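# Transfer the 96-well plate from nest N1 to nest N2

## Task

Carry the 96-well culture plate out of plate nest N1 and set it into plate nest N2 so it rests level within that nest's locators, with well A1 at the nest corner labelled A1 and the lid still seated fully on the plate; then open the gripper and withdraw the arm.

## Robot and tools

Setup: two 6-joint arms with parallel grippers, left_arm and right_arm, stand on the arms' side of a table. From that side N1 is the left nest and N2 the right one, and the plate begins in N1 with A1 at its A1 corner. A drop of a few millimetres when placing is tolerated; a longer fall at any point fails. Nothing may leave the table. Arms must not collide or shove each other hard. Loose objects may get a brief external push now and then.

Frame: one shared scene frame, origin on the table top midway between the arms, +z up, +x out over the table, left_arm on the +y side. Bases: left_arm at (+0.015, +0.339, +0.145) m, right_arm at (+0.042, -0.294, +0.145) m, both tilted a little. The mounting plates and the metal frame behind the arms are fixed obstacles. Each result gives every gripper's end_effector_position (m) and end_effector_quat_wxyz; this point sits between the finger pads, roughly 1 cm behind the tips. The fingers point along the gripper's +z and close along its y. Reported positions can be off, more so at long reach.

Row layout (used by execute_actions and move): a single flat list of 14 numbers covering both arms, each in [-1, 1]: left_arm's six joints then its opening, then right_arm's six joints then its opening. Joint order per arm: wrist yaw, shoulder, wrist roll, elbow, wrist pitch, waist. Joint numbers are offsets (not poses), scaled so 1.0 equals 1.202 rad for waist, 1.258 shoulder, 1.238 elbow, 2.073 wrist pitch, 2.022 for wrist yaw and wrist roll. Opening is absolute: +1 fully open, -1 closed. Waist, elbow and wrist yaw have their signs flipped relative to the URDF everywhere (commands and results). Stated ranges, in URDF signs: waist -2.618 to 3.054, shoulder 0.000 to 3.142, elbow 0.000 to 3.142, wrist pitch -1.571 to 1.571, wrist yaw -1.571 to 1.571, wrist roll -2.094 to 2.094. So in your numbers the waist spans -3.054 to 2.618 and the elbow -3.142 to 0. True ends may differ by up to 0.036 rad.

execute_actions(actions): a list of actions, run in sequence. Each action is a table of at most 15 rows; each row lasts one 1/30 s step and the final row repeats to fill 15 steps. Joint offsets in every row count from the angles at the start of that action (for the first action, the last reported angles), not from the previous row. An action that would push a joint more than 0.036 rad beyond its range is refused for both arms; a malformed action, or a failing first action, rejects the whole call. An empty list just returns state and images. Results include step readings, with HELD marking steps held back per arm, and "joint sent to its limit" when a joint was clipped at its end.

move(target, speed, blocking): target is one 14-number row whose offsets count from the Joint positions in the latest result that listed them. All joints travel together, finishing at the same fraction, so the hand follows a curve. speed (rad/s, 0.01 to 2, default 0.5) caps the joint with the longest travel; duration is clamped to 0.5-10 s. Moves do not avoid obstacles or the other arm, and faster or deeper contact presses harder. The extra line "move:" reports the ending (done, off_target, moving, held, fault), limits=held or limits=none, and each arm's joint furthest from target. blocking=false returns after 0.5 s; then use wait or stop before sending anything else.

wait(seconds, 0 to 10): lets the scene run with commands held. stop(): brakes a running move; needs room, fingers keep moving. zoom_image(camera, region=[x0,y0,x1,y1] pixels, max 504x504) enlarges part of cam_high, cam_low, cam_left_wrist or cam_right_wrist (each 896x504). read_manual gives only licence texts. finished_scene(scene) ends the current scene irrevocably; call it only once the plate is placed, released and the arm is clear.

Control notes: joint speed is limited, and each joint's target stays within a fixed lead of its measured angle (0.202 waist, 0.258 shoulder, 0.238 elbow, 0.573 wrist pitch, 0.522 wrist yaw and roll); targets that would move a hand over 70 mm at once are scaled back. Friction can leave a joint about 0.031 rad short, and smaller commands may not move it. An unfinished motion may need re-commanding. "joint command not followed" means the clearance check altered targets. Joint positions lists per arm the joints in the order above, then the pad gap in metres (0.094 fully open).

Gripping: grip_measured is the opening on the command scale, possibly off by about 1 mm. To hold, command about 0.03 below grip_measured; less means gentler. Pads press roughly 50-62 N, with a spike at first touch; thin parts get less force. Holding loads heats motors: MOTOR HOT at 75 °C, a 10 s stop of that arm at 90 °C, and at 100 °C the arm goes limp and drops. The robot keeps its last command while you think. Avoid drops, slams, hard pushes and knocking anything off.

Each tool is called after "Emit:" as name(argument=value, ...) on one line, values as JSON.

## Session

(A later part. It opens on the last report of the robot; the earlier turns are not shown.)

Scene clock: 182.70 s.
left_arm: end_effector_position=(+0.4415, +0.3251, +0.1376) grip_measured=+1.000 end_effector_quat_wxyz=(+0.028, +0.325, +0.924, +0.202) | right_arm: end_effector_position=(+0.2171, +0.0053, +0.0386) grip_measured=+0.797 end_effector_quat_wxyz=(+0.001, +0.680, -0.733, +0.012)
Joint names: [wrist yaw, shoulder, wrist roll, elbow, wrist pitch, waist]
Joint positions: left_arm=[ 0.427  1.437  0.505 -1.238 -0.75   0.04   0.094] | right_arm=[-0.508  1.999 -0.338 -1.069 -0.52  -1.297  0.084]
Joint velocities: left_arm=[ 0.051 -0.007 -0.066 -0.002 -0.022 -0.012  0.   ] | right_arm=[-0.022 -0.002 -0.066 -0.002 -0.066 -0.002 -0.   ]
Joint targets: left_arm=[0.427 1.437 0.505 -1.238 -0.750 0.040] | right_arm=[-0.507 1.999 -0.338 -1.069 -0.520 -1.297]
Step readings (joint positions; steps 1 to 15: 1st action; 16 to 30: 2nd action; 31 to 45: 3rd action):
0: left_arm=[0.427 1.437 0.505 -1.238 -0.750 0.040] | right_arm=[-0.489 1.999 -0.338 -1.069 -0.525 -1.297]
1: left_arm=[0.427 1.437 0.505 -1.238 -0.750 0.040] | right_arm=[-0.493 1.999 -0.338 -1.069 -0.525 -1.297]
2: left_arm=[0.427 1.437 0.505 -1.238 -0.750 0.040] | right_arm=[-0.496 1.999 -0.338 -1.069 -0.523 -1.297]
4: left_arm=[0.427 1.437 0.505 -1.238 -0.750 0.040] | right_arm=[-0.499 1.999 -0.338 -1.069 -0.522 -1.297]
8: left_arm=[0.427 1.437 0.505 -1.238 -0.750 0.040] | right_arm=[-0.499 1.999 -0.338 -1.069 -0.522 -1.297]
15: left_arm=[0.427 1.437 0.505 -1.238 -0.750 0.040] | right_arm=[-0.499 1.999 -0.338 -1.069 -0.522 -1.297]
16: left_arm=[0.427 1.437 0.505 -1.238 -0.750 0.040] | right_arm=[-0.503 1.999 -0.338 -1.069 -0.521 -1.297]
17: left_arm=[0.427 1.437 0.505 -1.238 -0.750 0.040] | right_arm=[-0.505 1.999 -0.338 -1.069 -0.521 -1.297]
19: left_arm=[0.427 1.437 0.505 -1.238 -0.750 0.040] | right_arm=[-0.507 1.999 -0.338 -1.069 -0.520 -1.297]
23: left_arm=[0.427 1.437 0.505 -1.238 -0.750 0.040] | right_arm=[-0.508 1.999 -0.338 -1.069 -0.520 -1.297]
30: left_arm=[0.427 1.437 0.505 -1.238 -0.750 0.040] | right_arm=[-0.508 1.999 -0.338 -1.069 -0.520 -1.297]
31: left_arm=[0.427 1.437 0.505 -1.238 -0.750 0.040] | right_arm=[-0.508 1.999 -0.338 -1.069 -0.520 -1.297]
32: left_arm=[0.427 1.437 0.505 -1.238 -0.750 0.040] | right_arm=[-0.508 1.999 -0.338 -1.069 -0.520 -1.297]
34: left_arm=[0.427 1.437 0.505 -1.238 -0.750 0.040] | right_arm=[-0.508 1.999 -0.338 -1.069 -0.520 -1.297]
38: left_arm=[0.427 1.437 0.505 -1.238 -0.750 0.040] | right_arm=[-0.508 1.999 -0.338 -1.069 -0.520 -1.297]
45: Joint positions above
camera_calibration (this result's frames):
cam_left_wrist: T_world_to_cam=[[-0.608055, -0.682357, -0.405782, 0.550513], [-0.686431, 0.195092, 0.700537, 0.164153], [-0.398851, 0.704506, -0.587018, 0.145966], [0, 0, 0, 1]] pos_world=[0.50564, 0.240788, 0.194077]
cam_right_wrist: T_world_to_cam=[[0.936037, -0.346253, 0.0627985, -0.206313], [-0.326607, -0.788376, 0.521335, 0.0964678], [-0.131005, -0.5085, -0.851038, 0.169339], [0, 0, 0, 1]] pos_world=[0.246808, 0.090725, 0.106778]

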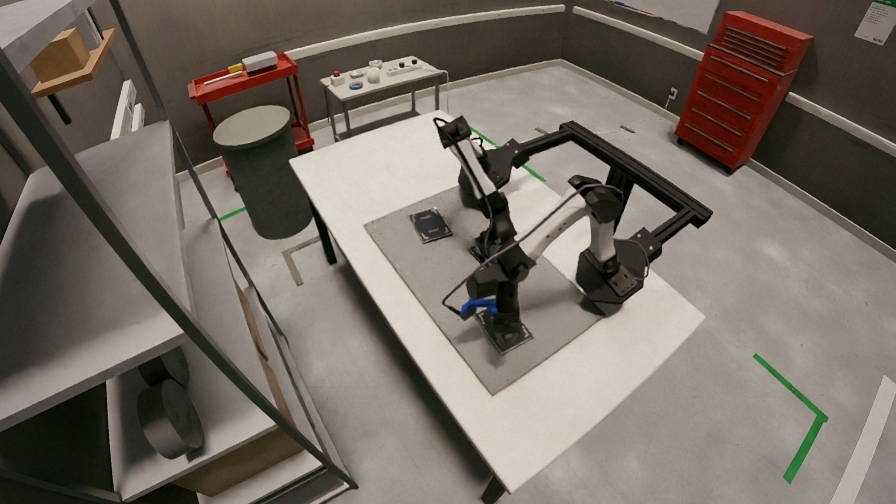

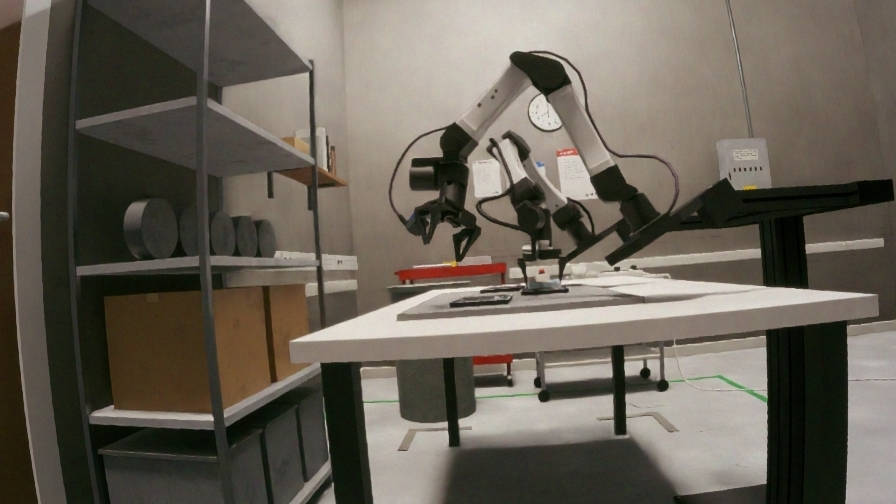

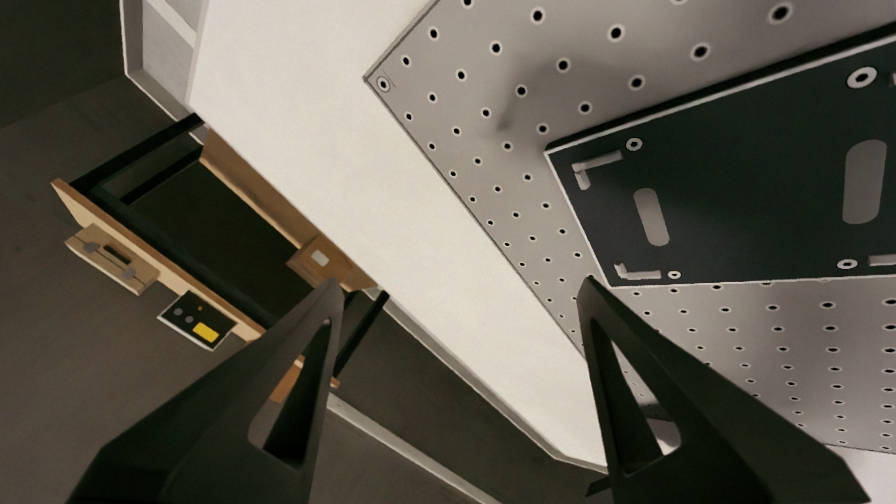

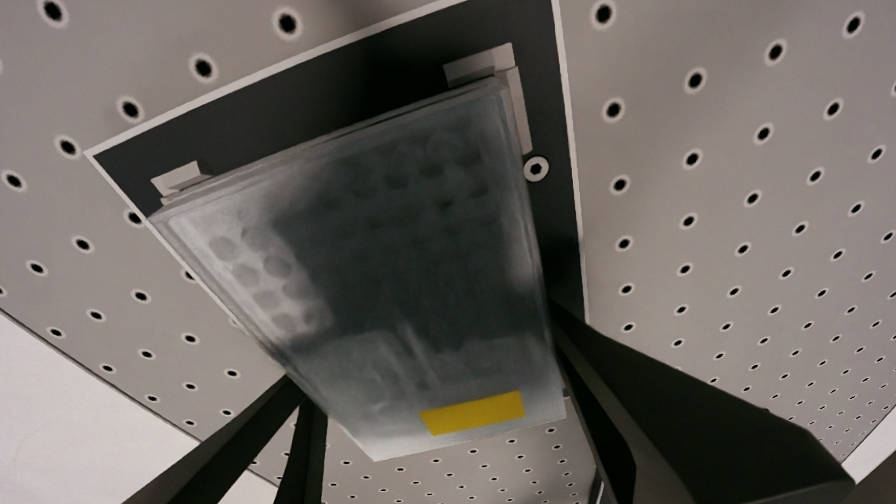

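Emit:
move(target=[0,0,0,0,0,0,1,0,-0.05,0.016,-0.03,-0.042,-0.033,0.72], speed=0.06)

Scene clock: 190.90 s.
left_arm: end_effector_position=(+0.4415, +0.3251, +0.1376) grip_measured=+1.000 end_effector_quat_wxyz=(+0.028, +0.325, +0.924, +0.202) | right_arm: end_effector_position=(+0.2157, +0.0046, +0.0562) grip_measured=+0.797 end_effector_quat_wxyz=(+0.001, +0.685, -0.728, +0.014)
Joint names: [wrist yaw, shoulder, wrist roll, elbow, wrist pitch, waist]
Joint positions: left_arm=[ 0.427  1.437  0.505 -1.238 -0.75   0.04   0.094] | right_arm=[-0.515  1.96  -0.317 -1.082 -0.591 -1.326  0.084]
Joint velocities: left_arm=[ 0.022 -0.002 -0.007  0.002  0.007  0.012  0.   ] | right_arm=[ 0.051 -0.002  0.007  0.012  0.007  0.007  0.   ]
Joint targets: left_arm=[0.427 1.437 0.505 -1.238 -0.750 0.040] | right_arm=[-0.508 1.937 -0.306 -1.106 -0.607 -1.337]
move: off_target (right_arm); limits=none; left_arm: farthest joint: the waist, 0.000 radians from its target (0.000 radians at the start); right_arm: farthest joint: the shoulder, 0.024 radians from its target (0.063 radians at the start)
camera_calibration (this result's frames):
cam_left_wrist: T_world_to_cam=[[-0.608055, -0.682357, -0.405782, 0.550513], [-0.686431, 0.195092, 0.700537, 0.164153], [-0.398851, 0.704506, -0.587018, 0.145966], [0, 0, 0, 1]] pos_world=[0.50564, 0.240788, 0.194077]
cam_right_wrist: T_world_to_cam=[[0.940577, -0.333081, 0.0661269, -0.207552], [-0.316947, -0.791173, 0.523058, 0.0841222], [-0.121903, -0.512935, -0.849728, 0.181808], [0, 0, 0, 1]] pos_world=[0.244044, 0.0906793, 0.124212]

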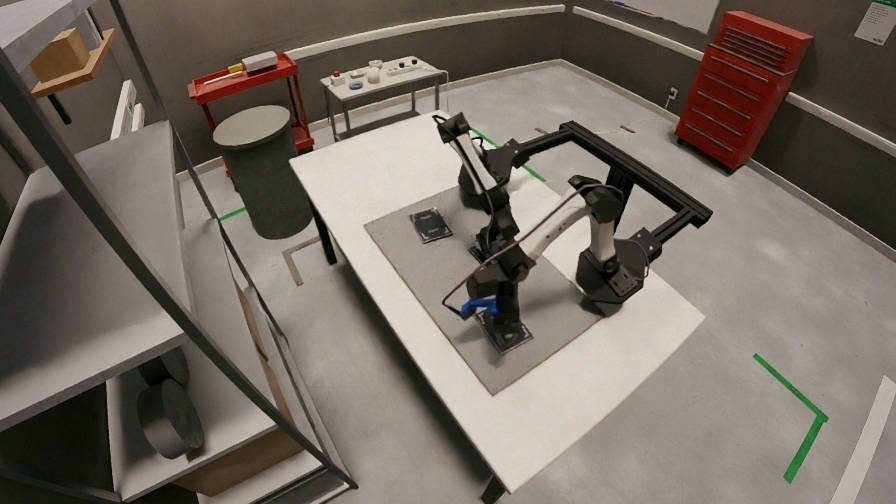

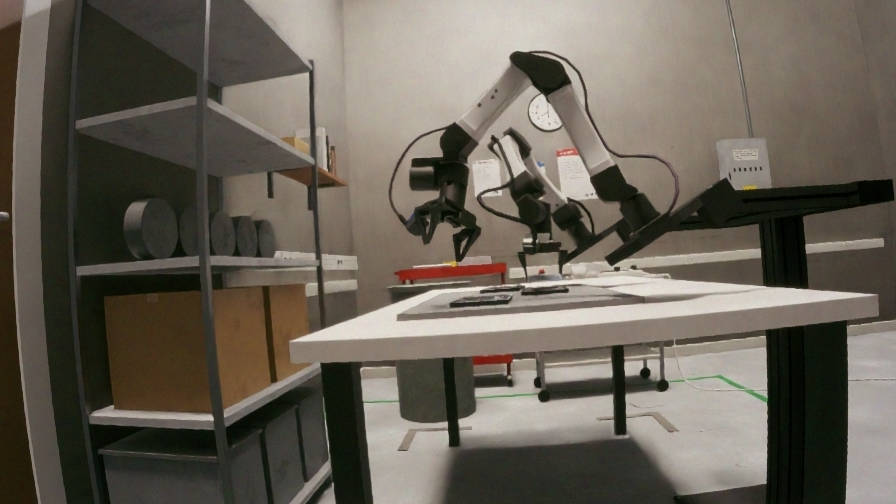

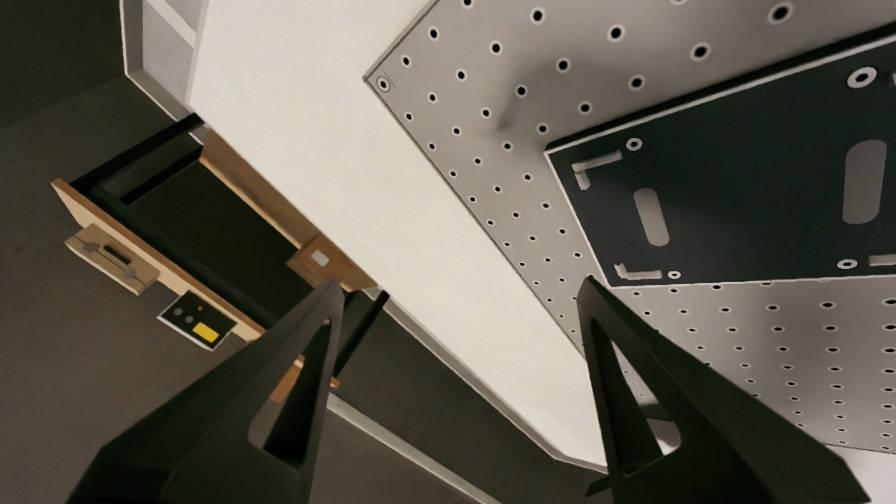

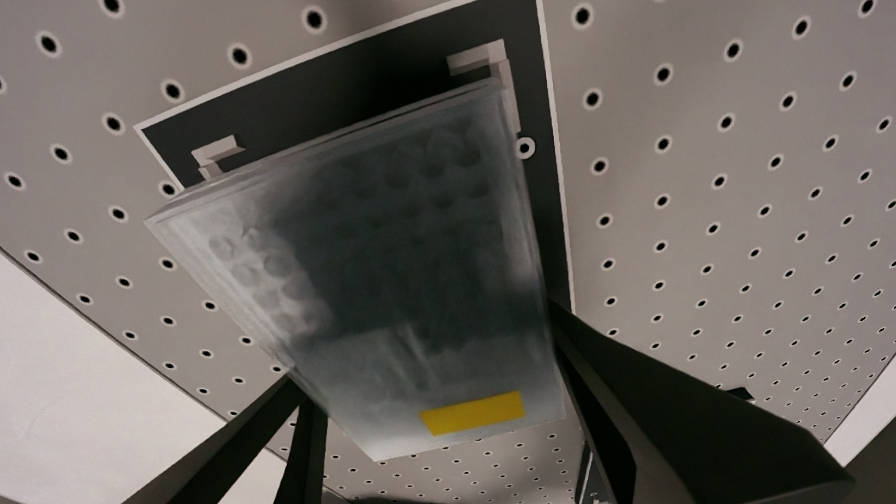

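Emit:
move(target=[0,0,0,0,0,0,1,0,-0.11,0.015,-0.035,-0.08,-0.05,0.72], speed=0.2)

Scene clock: 202.33 s.
left_arm: end_effector_position=(+0.4415, +0.3251, +0.1376) grip_measured=+1.000 end_effector_quat_wxyz=(+0.028, +0.325, +0.924, +0.202) | right_arm: end_effector_position=(+0.2178, -0.0011, +0.0998) grip_measured=+0.797 end_effector_quat_wxyz=(-0.005, +0.696, -0.718, +0.008)
Joint names: [wrist yaw, shoulder, wrist roll, elbow, wrist pitch, waist]
Joint positions: left_arm=[ 0.427  1.437  0.505 -1.238 -0.75   0.04   0.094] | right_arm=[-0.515  1.841 -0.298 -1.103 -0.741 -1.377  0.084]
Joint velocities: left_arm=[ 0.037  0.002 -0.022  0.022  0.066 -0.027  0.   ] | right_arm=[ 0.022 -0.002  0.037  0.007 -0.037  0.017  0.001]
Joint targets: left_arm=[0.427 1.437 0.505 -1.238 -0.750 0.040] | right_arm=[-0.515 1.821 -0.287 -1.126 -0.757 -1.386]
move: off_target (right_arm); limits=none; left_arm: farthest joint: the waist, 0.000 radians from its target (0.000 radians at the start); right_arm: farthest joint: the elbow, 0.022 radians from its target (0.043 radians at the start)
camera_calibration (this result's frames):
cam_left_wrist: T_world_to_cam=[[-0.608055, -0.682357, -0.405782, 0.550513], [-0.686431, 0.195092, 0.700537, 0.164153], [-0.398851, 0.704506, -0.587018, 0.145966], [0, 0, 0, 1]] pos_world=[0.50564, 0.240788, 0.194077]
cam_right_wrist: T_world_to_cam=[[0.950166, -0.305619, 0.0614964, -0.215982], [-0.293062, -0.808407, 0.510483, 0.0534836], [-0.106299, -0.503066, -0.857686, 0.213527], [0, 0, 0, 1]] pos_world=[0.24359, 0.0846466, 0.169119]

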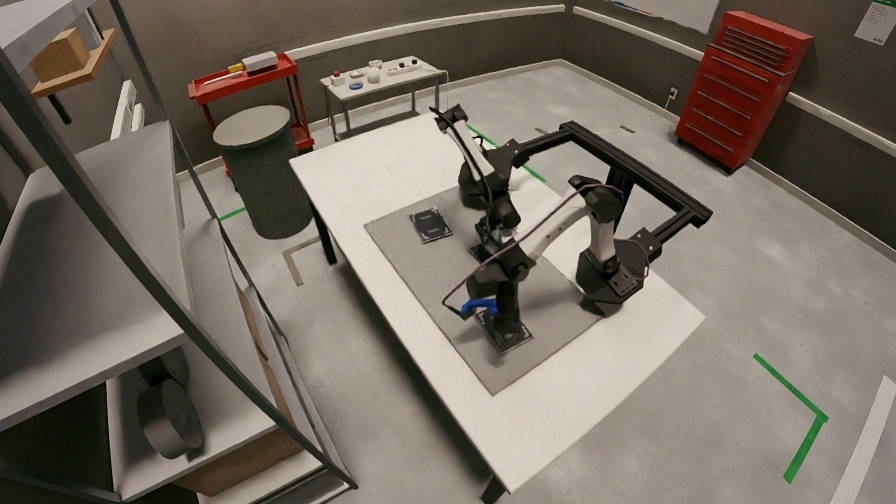

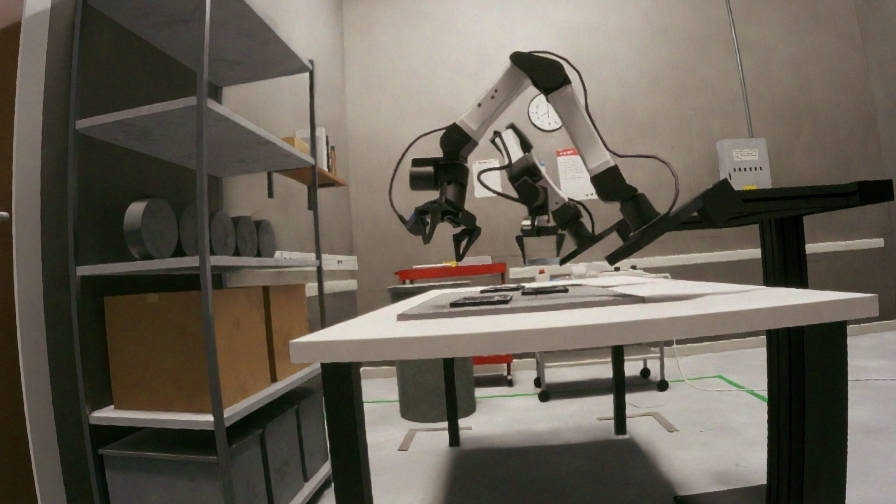

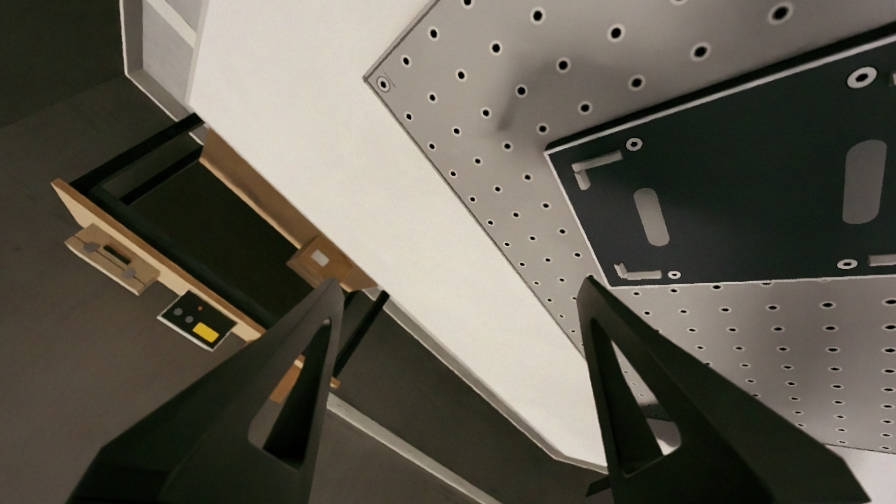

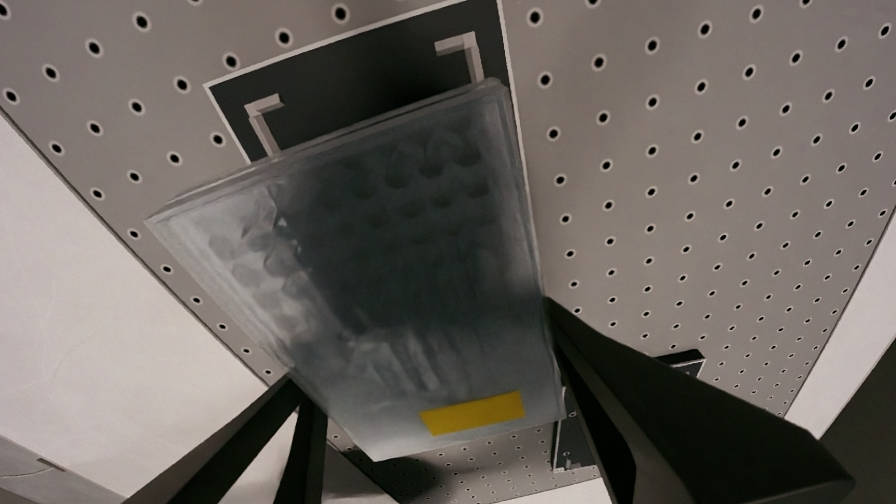

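Emit:
move(target=[0,0,0,0,0,0,1,0.175,-0.506,-0.478,0.352,0.095,0.906,0.72], speed=0.4)

Scene clock: 210.87 s.
left_arm: end_effector_position=(+0.4415, +0.3251, +0.1376) grip_measured=+1.000 end_effector_quat_wxyz=(+0.028, +0.325, +0.924, +0.202) | right_arm: end_effector_position=(+0.3254, -0.2709, +0.0731) grip_measured=+0.797 end_effector_quat_wxyz=(+0.008, +0.644, -0.765, +0.005)
Joint names: [wrist yaw, shoulder, wrist roll, elbow, wrist pitch, waist]
Joint positions: left_arm=[ 0.427  1.437  0.505 -1.238 -0.75   0.04   0.094] | right_arm=[-0.172  1.227 -1.253 -0.688 -0.559 -0.295  0.084]
Joint velocities: left_arm=[-0.007 -0.012 -0.037 -0.012  0.022 -0.002  0.   ] | right_arm=[-0.007  0.007 -0.066  0.012  0.037 -0.002 -0.   ]
Joint targets: left_arm=[0.427 1.437 0.505 -1.238 -0.750 0.040] | right_arm=[-0.161 1.205 -1.265 -0.668 -0.545 -0.288]
move: off_target (right_arm); limits=none; left_arm: farthest joint: the waist, 0.000 radians from its target (0.000 radians at the start); right_arm: farthest joint: the shoulder, 0.023 radians from its target (0.637 radians at the start)
camera_calibration (this result's frames):
cam_left_wrist: T_world_to_cam=[[-0.608055, -0.682357, -0.405782, 0.550513], [-0.686431, 0.195092, 0.700537, 0.164153], [-0.398851, 0.704506, -0.587018, 0.145966], [0, 0, 0, 1]] pos_world=[0.50564, 0.240788, 0.194077]
cam_right_wrist: T_world_to_cam=[[0.899184, -0.435218, 0.0453206, -0.416303], [-0.391417, -0.753714, 0.527928, -0.0738759], [-0.195605, -0.492444, -0.848079, 0.0976447], [0, 0, 0, 1]] pos_world=[0.364516, -0.188779, 0.140679]

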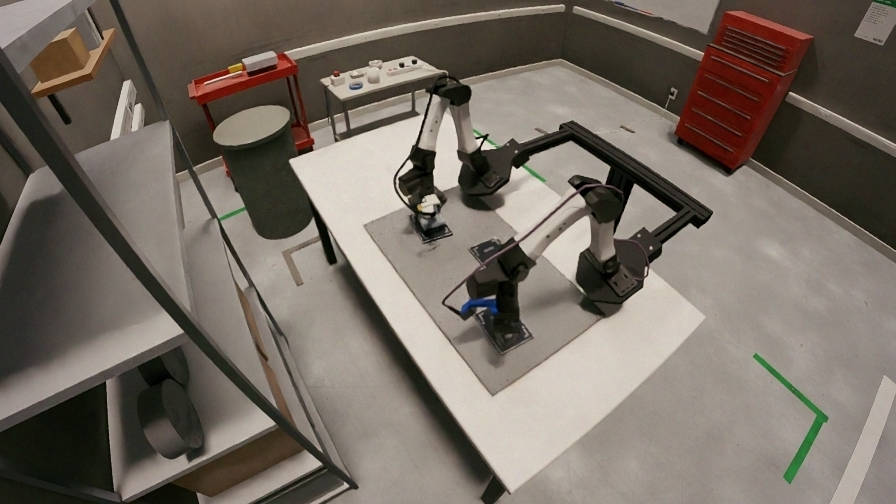

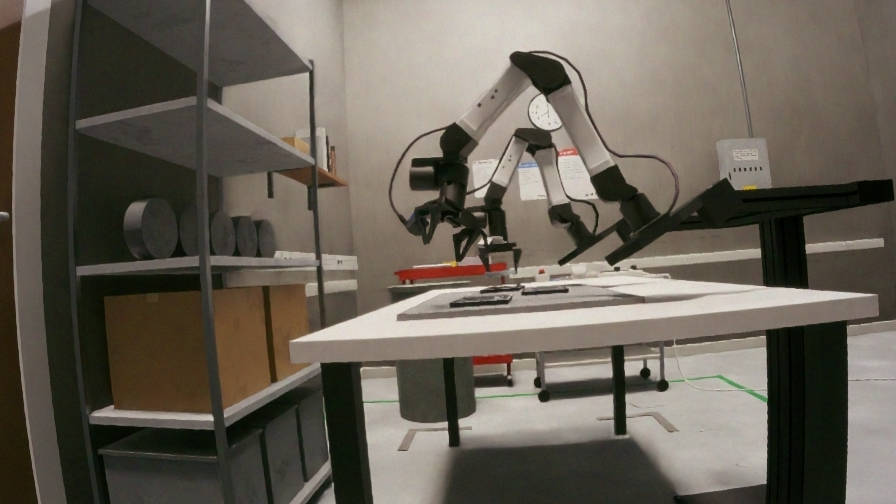

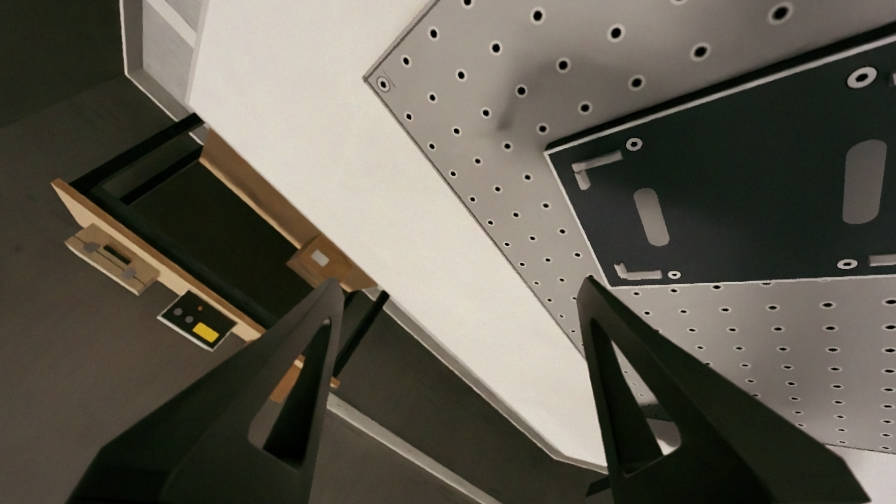

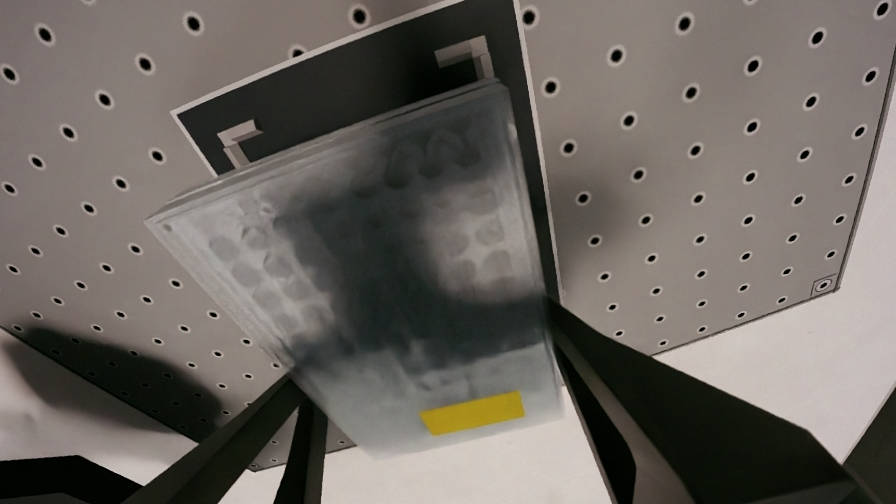

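Emit:
move(target=[0,0,0,0,0,0,1,-0.004,0.066,0.012,0.054,0.07,0,0.72], speed=0.1)

Scene clock: 221.40 s.
left_arm: end_effector_position=(+0.4415, +0.3251, +0.1376) grip_measured=+1.000 end_effector_quat_wxyz=(+0.028, +0.325, +0.924, +0.202) | right_arm: end_effector_position=(+0.3248, -0.2674, +0.0511) grip_measured=+0.797 end_effector_quat_wxyz=(+0.002, +0.638, -0.770, +0.009)
Joint names: [wrist yaw, shoulder, wrist roll, elbow, wrist pitch, waist]
Joint positions: left_arm=[ 0.427  1.437  0.505 -1.238 -0.75   0.04   0.094] | right_arm=[-0.171  1.294 -1.24  -0.641 -0.429 -0.295  0.084]
Joint velocities: left_arm=[-0.037 -0.012 -0.081 -0.007  0.095  0.002  0.   ] | right_arm=[ 0.022  0.007 -0.066 -0.012  0.051  0.007 -0.001]
Joint targets: left_arm=[0.427 1.437 0.505 -1.238 -0.750 0.040] | right_arm=[-0.180 1.310 -1.228 -0.621 -0.414 -0.295]
move: done; limits=none; left_arm: farthest joint: the waist, 0.000 radians from its target (0.000 radians at the start); right_arm: farthest joint: the elbow, 0.020 radians from its target (0.067 radians at the start)
camera_calibration (this result's frames):
cam_left_wrist: T_world_to_cam=[[-0.608055, -0.682357, -0.405782, 0.550513], [-0.686431, 0.195092, 0.700537, 0.164153], [-0.398851, 0.704506, -0.587018, 0.145966], [0, 0, 0, 1]] pos_world=[0.50564, 0.240788, 0.194077]
cam_right_wrist: T_world_to_cam=[[0.891761, -0.448774, 0.057997, -0.415142], [-0.410775, -0.749083, 0.519749, -0.0519584], [-0.189806, -0.487316, -0.852348, 0.0802593], [0, 0, 0, 1]] pos_world=[0.364098, -0.186114, 0.119491]

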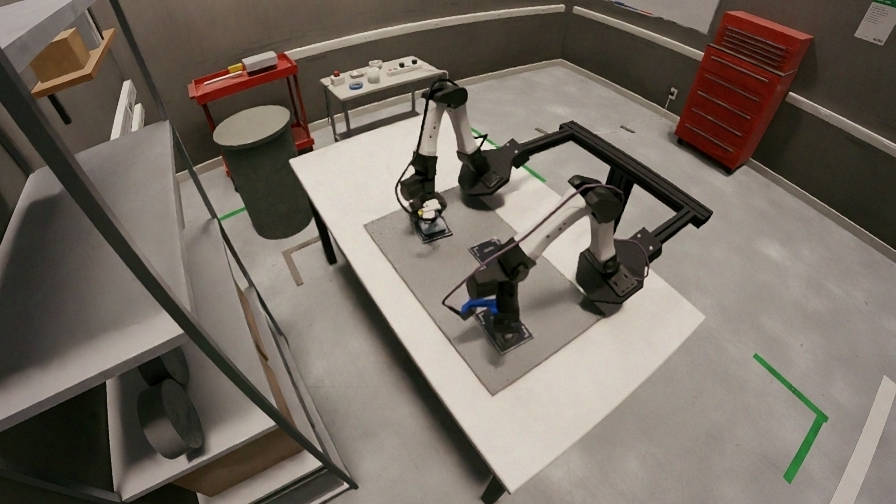

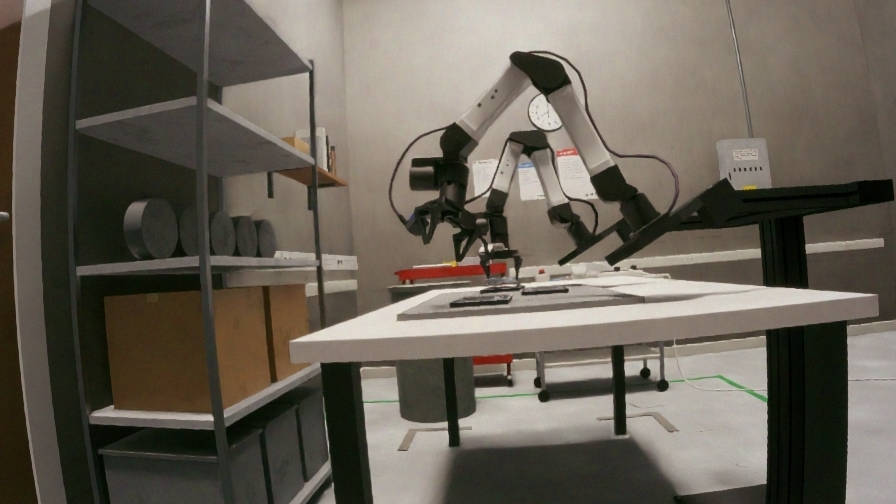

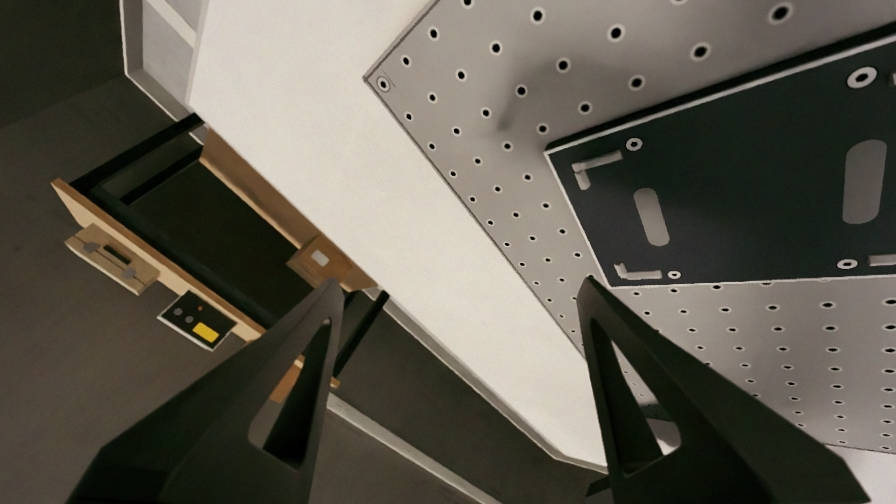

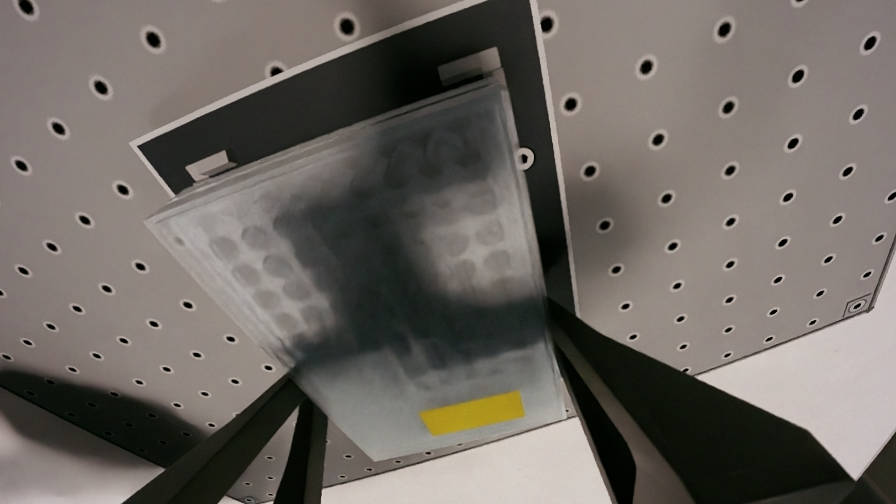

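Emit:
execute_actions(actions=[[[0,0,0,0,0,0,1,0,0,-0.012,0,0,0.008,0.72],[0,0,0,0,0,0,1,0,0,-0.012,0,0,0.008,0.72],[0,0,0,0,0,0,1,0,0,-0.022,0,0,0.014,0.72]],[[0,0,0,0,0,0,1,0,0,0,0,0,0,0.72]]])

Scene clock: 229.37 s.
left_arm: end_effector_position=(+0.4415, +0.3251, +0.1376) grip_measured=+1.000 end_effector_quat_wxyz=(+0.028, +0.325, +0.924, +0.202) | right_arm: end_effector_position=(+0.3250, -0.2701, +0.0508) grip_measured=+0.797 end_effector_quat_wxyz=(+0.003, +0.647, -0.762, +0.011)
Joint names: [wrist yaw, shoulder, wrist roll, elbow, wrist pitch, waist]
Joint positions: left_arm=[ 0.427  1.437  0.505 -1.238 -0.75   0.04   0.094] | right_arm=[-0.171  1.294 -1.271 -0.641 -0.429 -0.286  0.084]
Joint velocities: left_arm=[ 0.022  0.002 -0.022 -0.002  0.007 -0.002  0.   ] | right_arm=[ 0.022  0.012  0.037  0.002 -0.007  0.002 -0.001]
Joint targets: left_arm=[0.427 1.437 0.505 -1.238 -0.750 0.040] | right_arm=[-0.171 1.294 -1.271 -0.641 -0.429 -0.286]
Step readings (joint positions; steps 1 to 15: 1st action; 16 to 30: 2nd action):
0: left_arm=[0.427 1.437 0.505 -1.238 -0.750 0.040] | right_arm=[-0.171 1.294 -1.240 -0.641 -0.429 -0.295]
1: left_arm=[0.427 1.437 0.505 -1.238 -0.750 0.040] | right_arm=[-0.171 1.294 -1.242 -0.641 -0.429 -0.295]
2: left_arm=[0.427 1.437 0.505 -1.238 -0.750 0.040] | right_arm=[-0.171 1.294 -1.244 -0.641 -0.429 -0.295]
4: left_arm=[0.427 1.437 0.505 -1.238 -0.750 0.040] | right_arm=[-0.171 1.294 -1.254 -0.641 -0.429 -0.291]
8: left_arm=[0.427 1.437 0.505 -1.238 -0.750 0.040] | right_arm=[-0.171 1.294 -1.265 -0.641 -0.429 -0.286]
15: left_arm=[0.427 1.437 0.505 -1.238 -0.750 0.040] | right_arm=[-0.171 1.294 -1.271 -0.641 -0.429 -0.286]
16: left_arm=[0.427 1.437 0.505 -1.238 -0.750 0.040] | right_arm=[-0.171 1.294 -1.271 -0.641 -0.429 -0.286]
17: left_arm=[0.427 1.437 0.505 -1.238 -0.750 0.040] | right_arm=[-0.171 1.294 -1.271 -0.641 -0.429 -0.286]
19: left_arm=[0.427 1.437 0.505 -1.238 -0.750 0.040] | right_arm=[-0.171 1.294 -1.271 -0.641 -0.429 -0.286]
23: left_arm=[0.427 1.437 0.505 -1.238 -0.750 0.040] | right_arm=[-0.171 1.294 -1.271 -0.641 -0.429 -0.286]
30: Joint positions above
camera_calibration (this result's frames):
cam_left_wrist: T_world_to_cam=[[-0.608055, -0.682357, -0.405782, 0.550513], [-0.686431, 0.195092, 0.700537, 0.164153], [-0.398851, 0.704506, -0.587018, 0.145966], [0, 0, 0, 1]] pos_world=[0.50564, 0.240788, 0.194077]
cam_right_wrist: T_world_to_cam=[[0.901975, -0.427698, 0.0592828, -0.414222], [-0.392891, -0.756003, 0.523542, -0.0615874], [-0.1791, -0.495513, -0.849935, 0.0729474], [0, 0, 0, 1]] pos_world=[0.362486, -0.187576, 0.1188]

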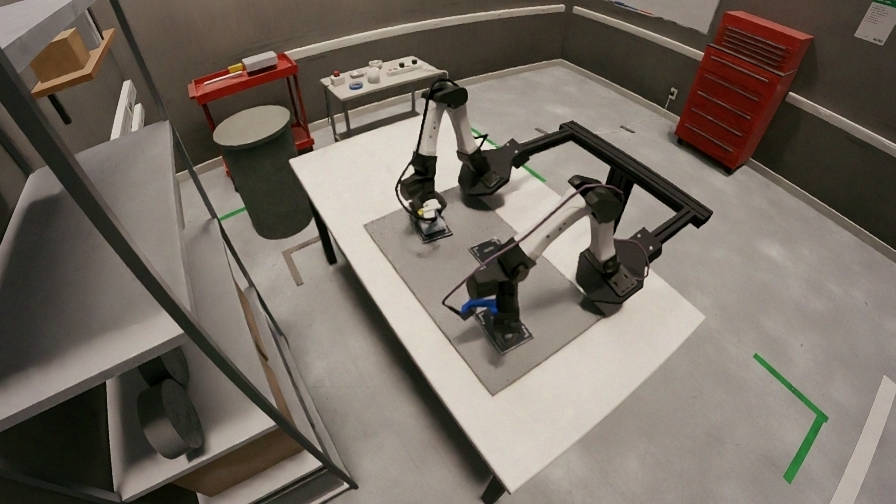

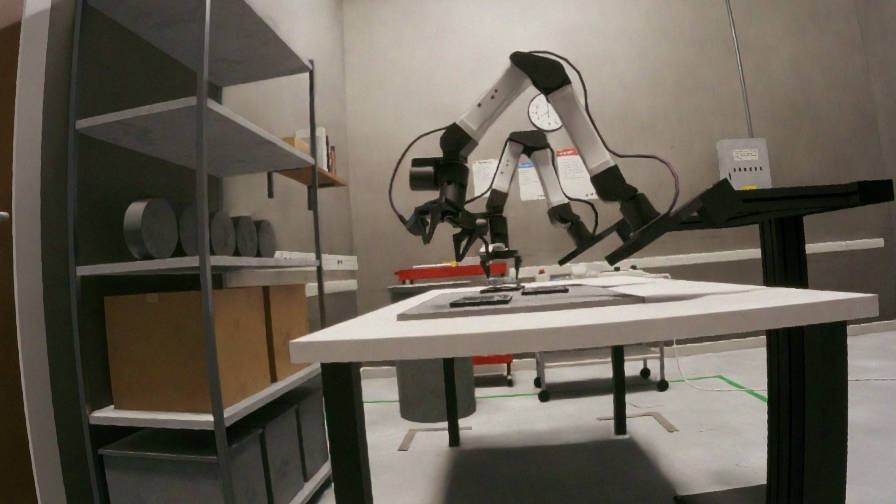

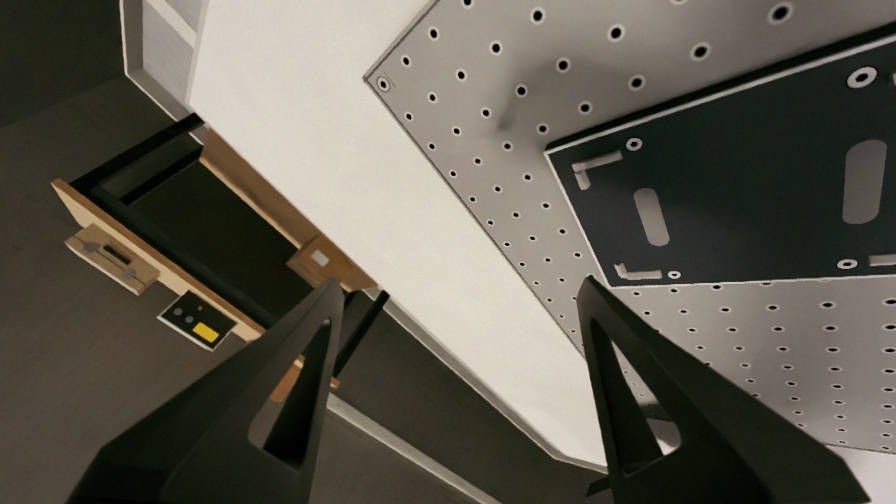

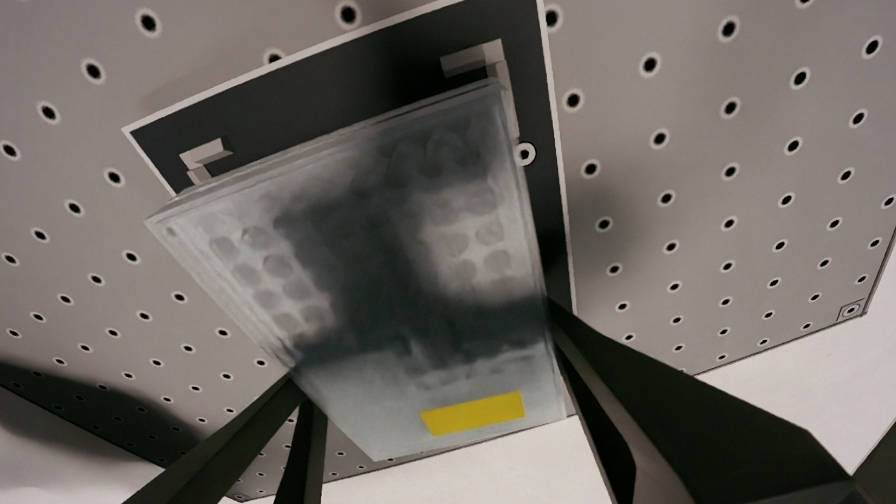

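Emit:
move(target=[0,0,0,0,0,0,1,0,0.036,-0.006,0.022,0.026,0.009,0.72], speed=0.03)

Scene clock: 237.83 s.
left_arm: end_effector_position=(+0.4415, +0.3251, +0.1376) grip_measured=+1.000 end_effector_quat_wxyz=(+0.028, +0.325, +0.924, +0.202) | right_arm: end_effector_position=(+0.3289, -0.2686, +0.0448) grip_measured=+0.797 end_effector_quat_wxyz=(-0.001, +0.646, -0.763, +0.013)
Joint names: [wrist yaw, shoulder, wrist roll, elbow, wrist pitch, waist]
Joint positions: left_arm=[ 0.427  1.437  0.505 -1.238 -0.75   0.04   0.094] | right_arm=[-0.171  1.323 -1.272 -0.641 -0.391 -0.286  0.084]
Joint velocities: left_arm=[ 0.051  0.007 -0.037  0.022  0.022  0.002  0.   ] | right_arm=[-0.007 -0.012 -0.022  0.012 -0.037 -0.007  0.   ]
Joint targets: left_arm=[0.427 1.437 0.505 -1.238 -0.750 0.040] | right_arm=[-0.171 1.340 -1.283 -0.614 -0.375 -0.275]
move: off_target (right_arm); limits=none; left_arm: farthest joint: the waist, 0.000 radians from its target (0.000 radians at the start); right_arm: farthest joint: the elbow, 0.027 radians from its target (0.027 radians at the start)
camera_calibration (this result's frames):
cam_left_wrist: T_world_to_cam=[[-0.608055, -0.682357, -0.405782, 0.550513], [-0.686431, 0.195092, 0.700537, 0.164153], [-0.398851, 0.704506, -0.587018, 0.145966], [0, 0, 0, 1]] pos_world=[0.50564, 0.240788, 0.194077]
cam_right_wrist: T_world_to_cam=[[0.900939, -0.428718, 0.0671481, -0.417001], [-0.398544, -0.75626, 0.518878, -0.0537982], [-0.171671, -0.494239, -0.852207, 0.0672028], [0, 0, 0, 1]] pos_world=[0.365788, -0.186247, 0.113186]

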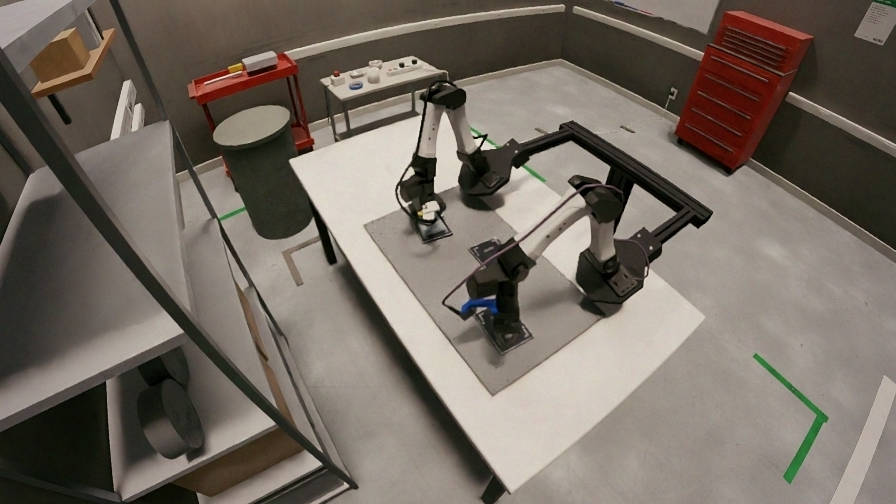

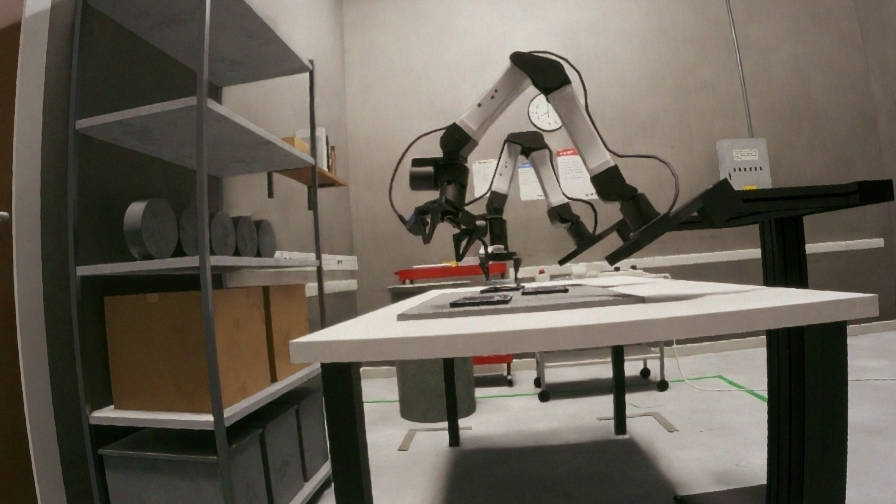

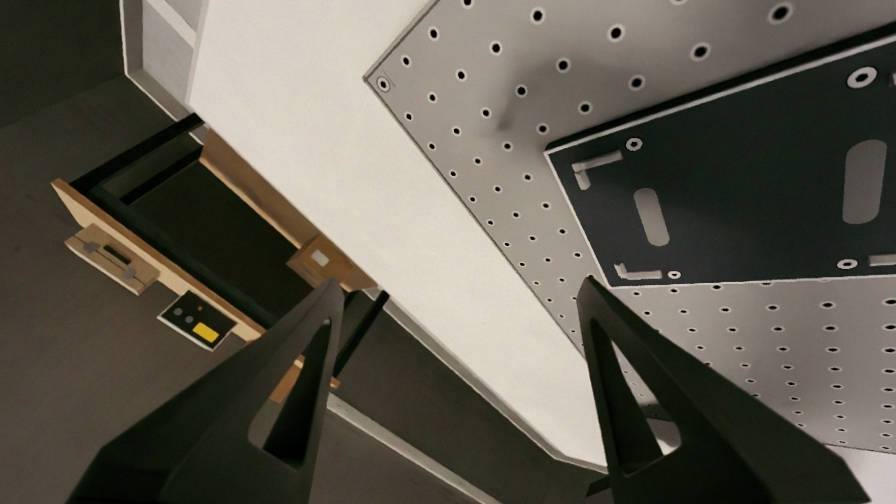

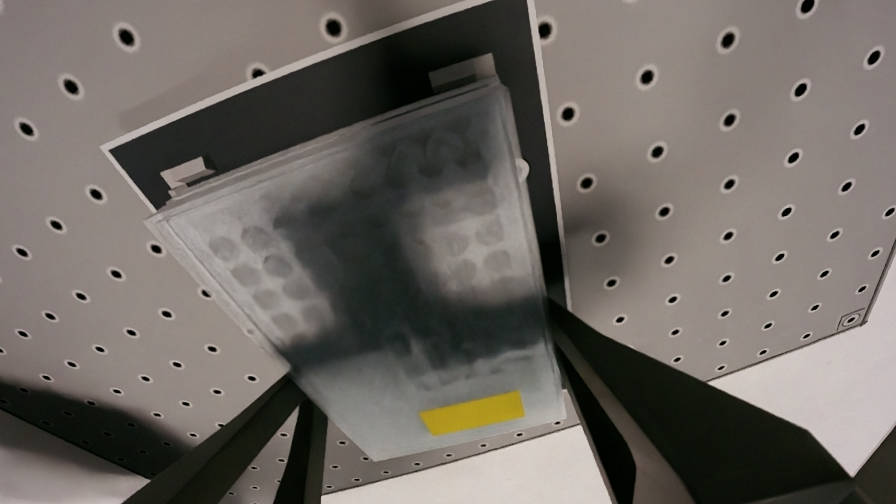

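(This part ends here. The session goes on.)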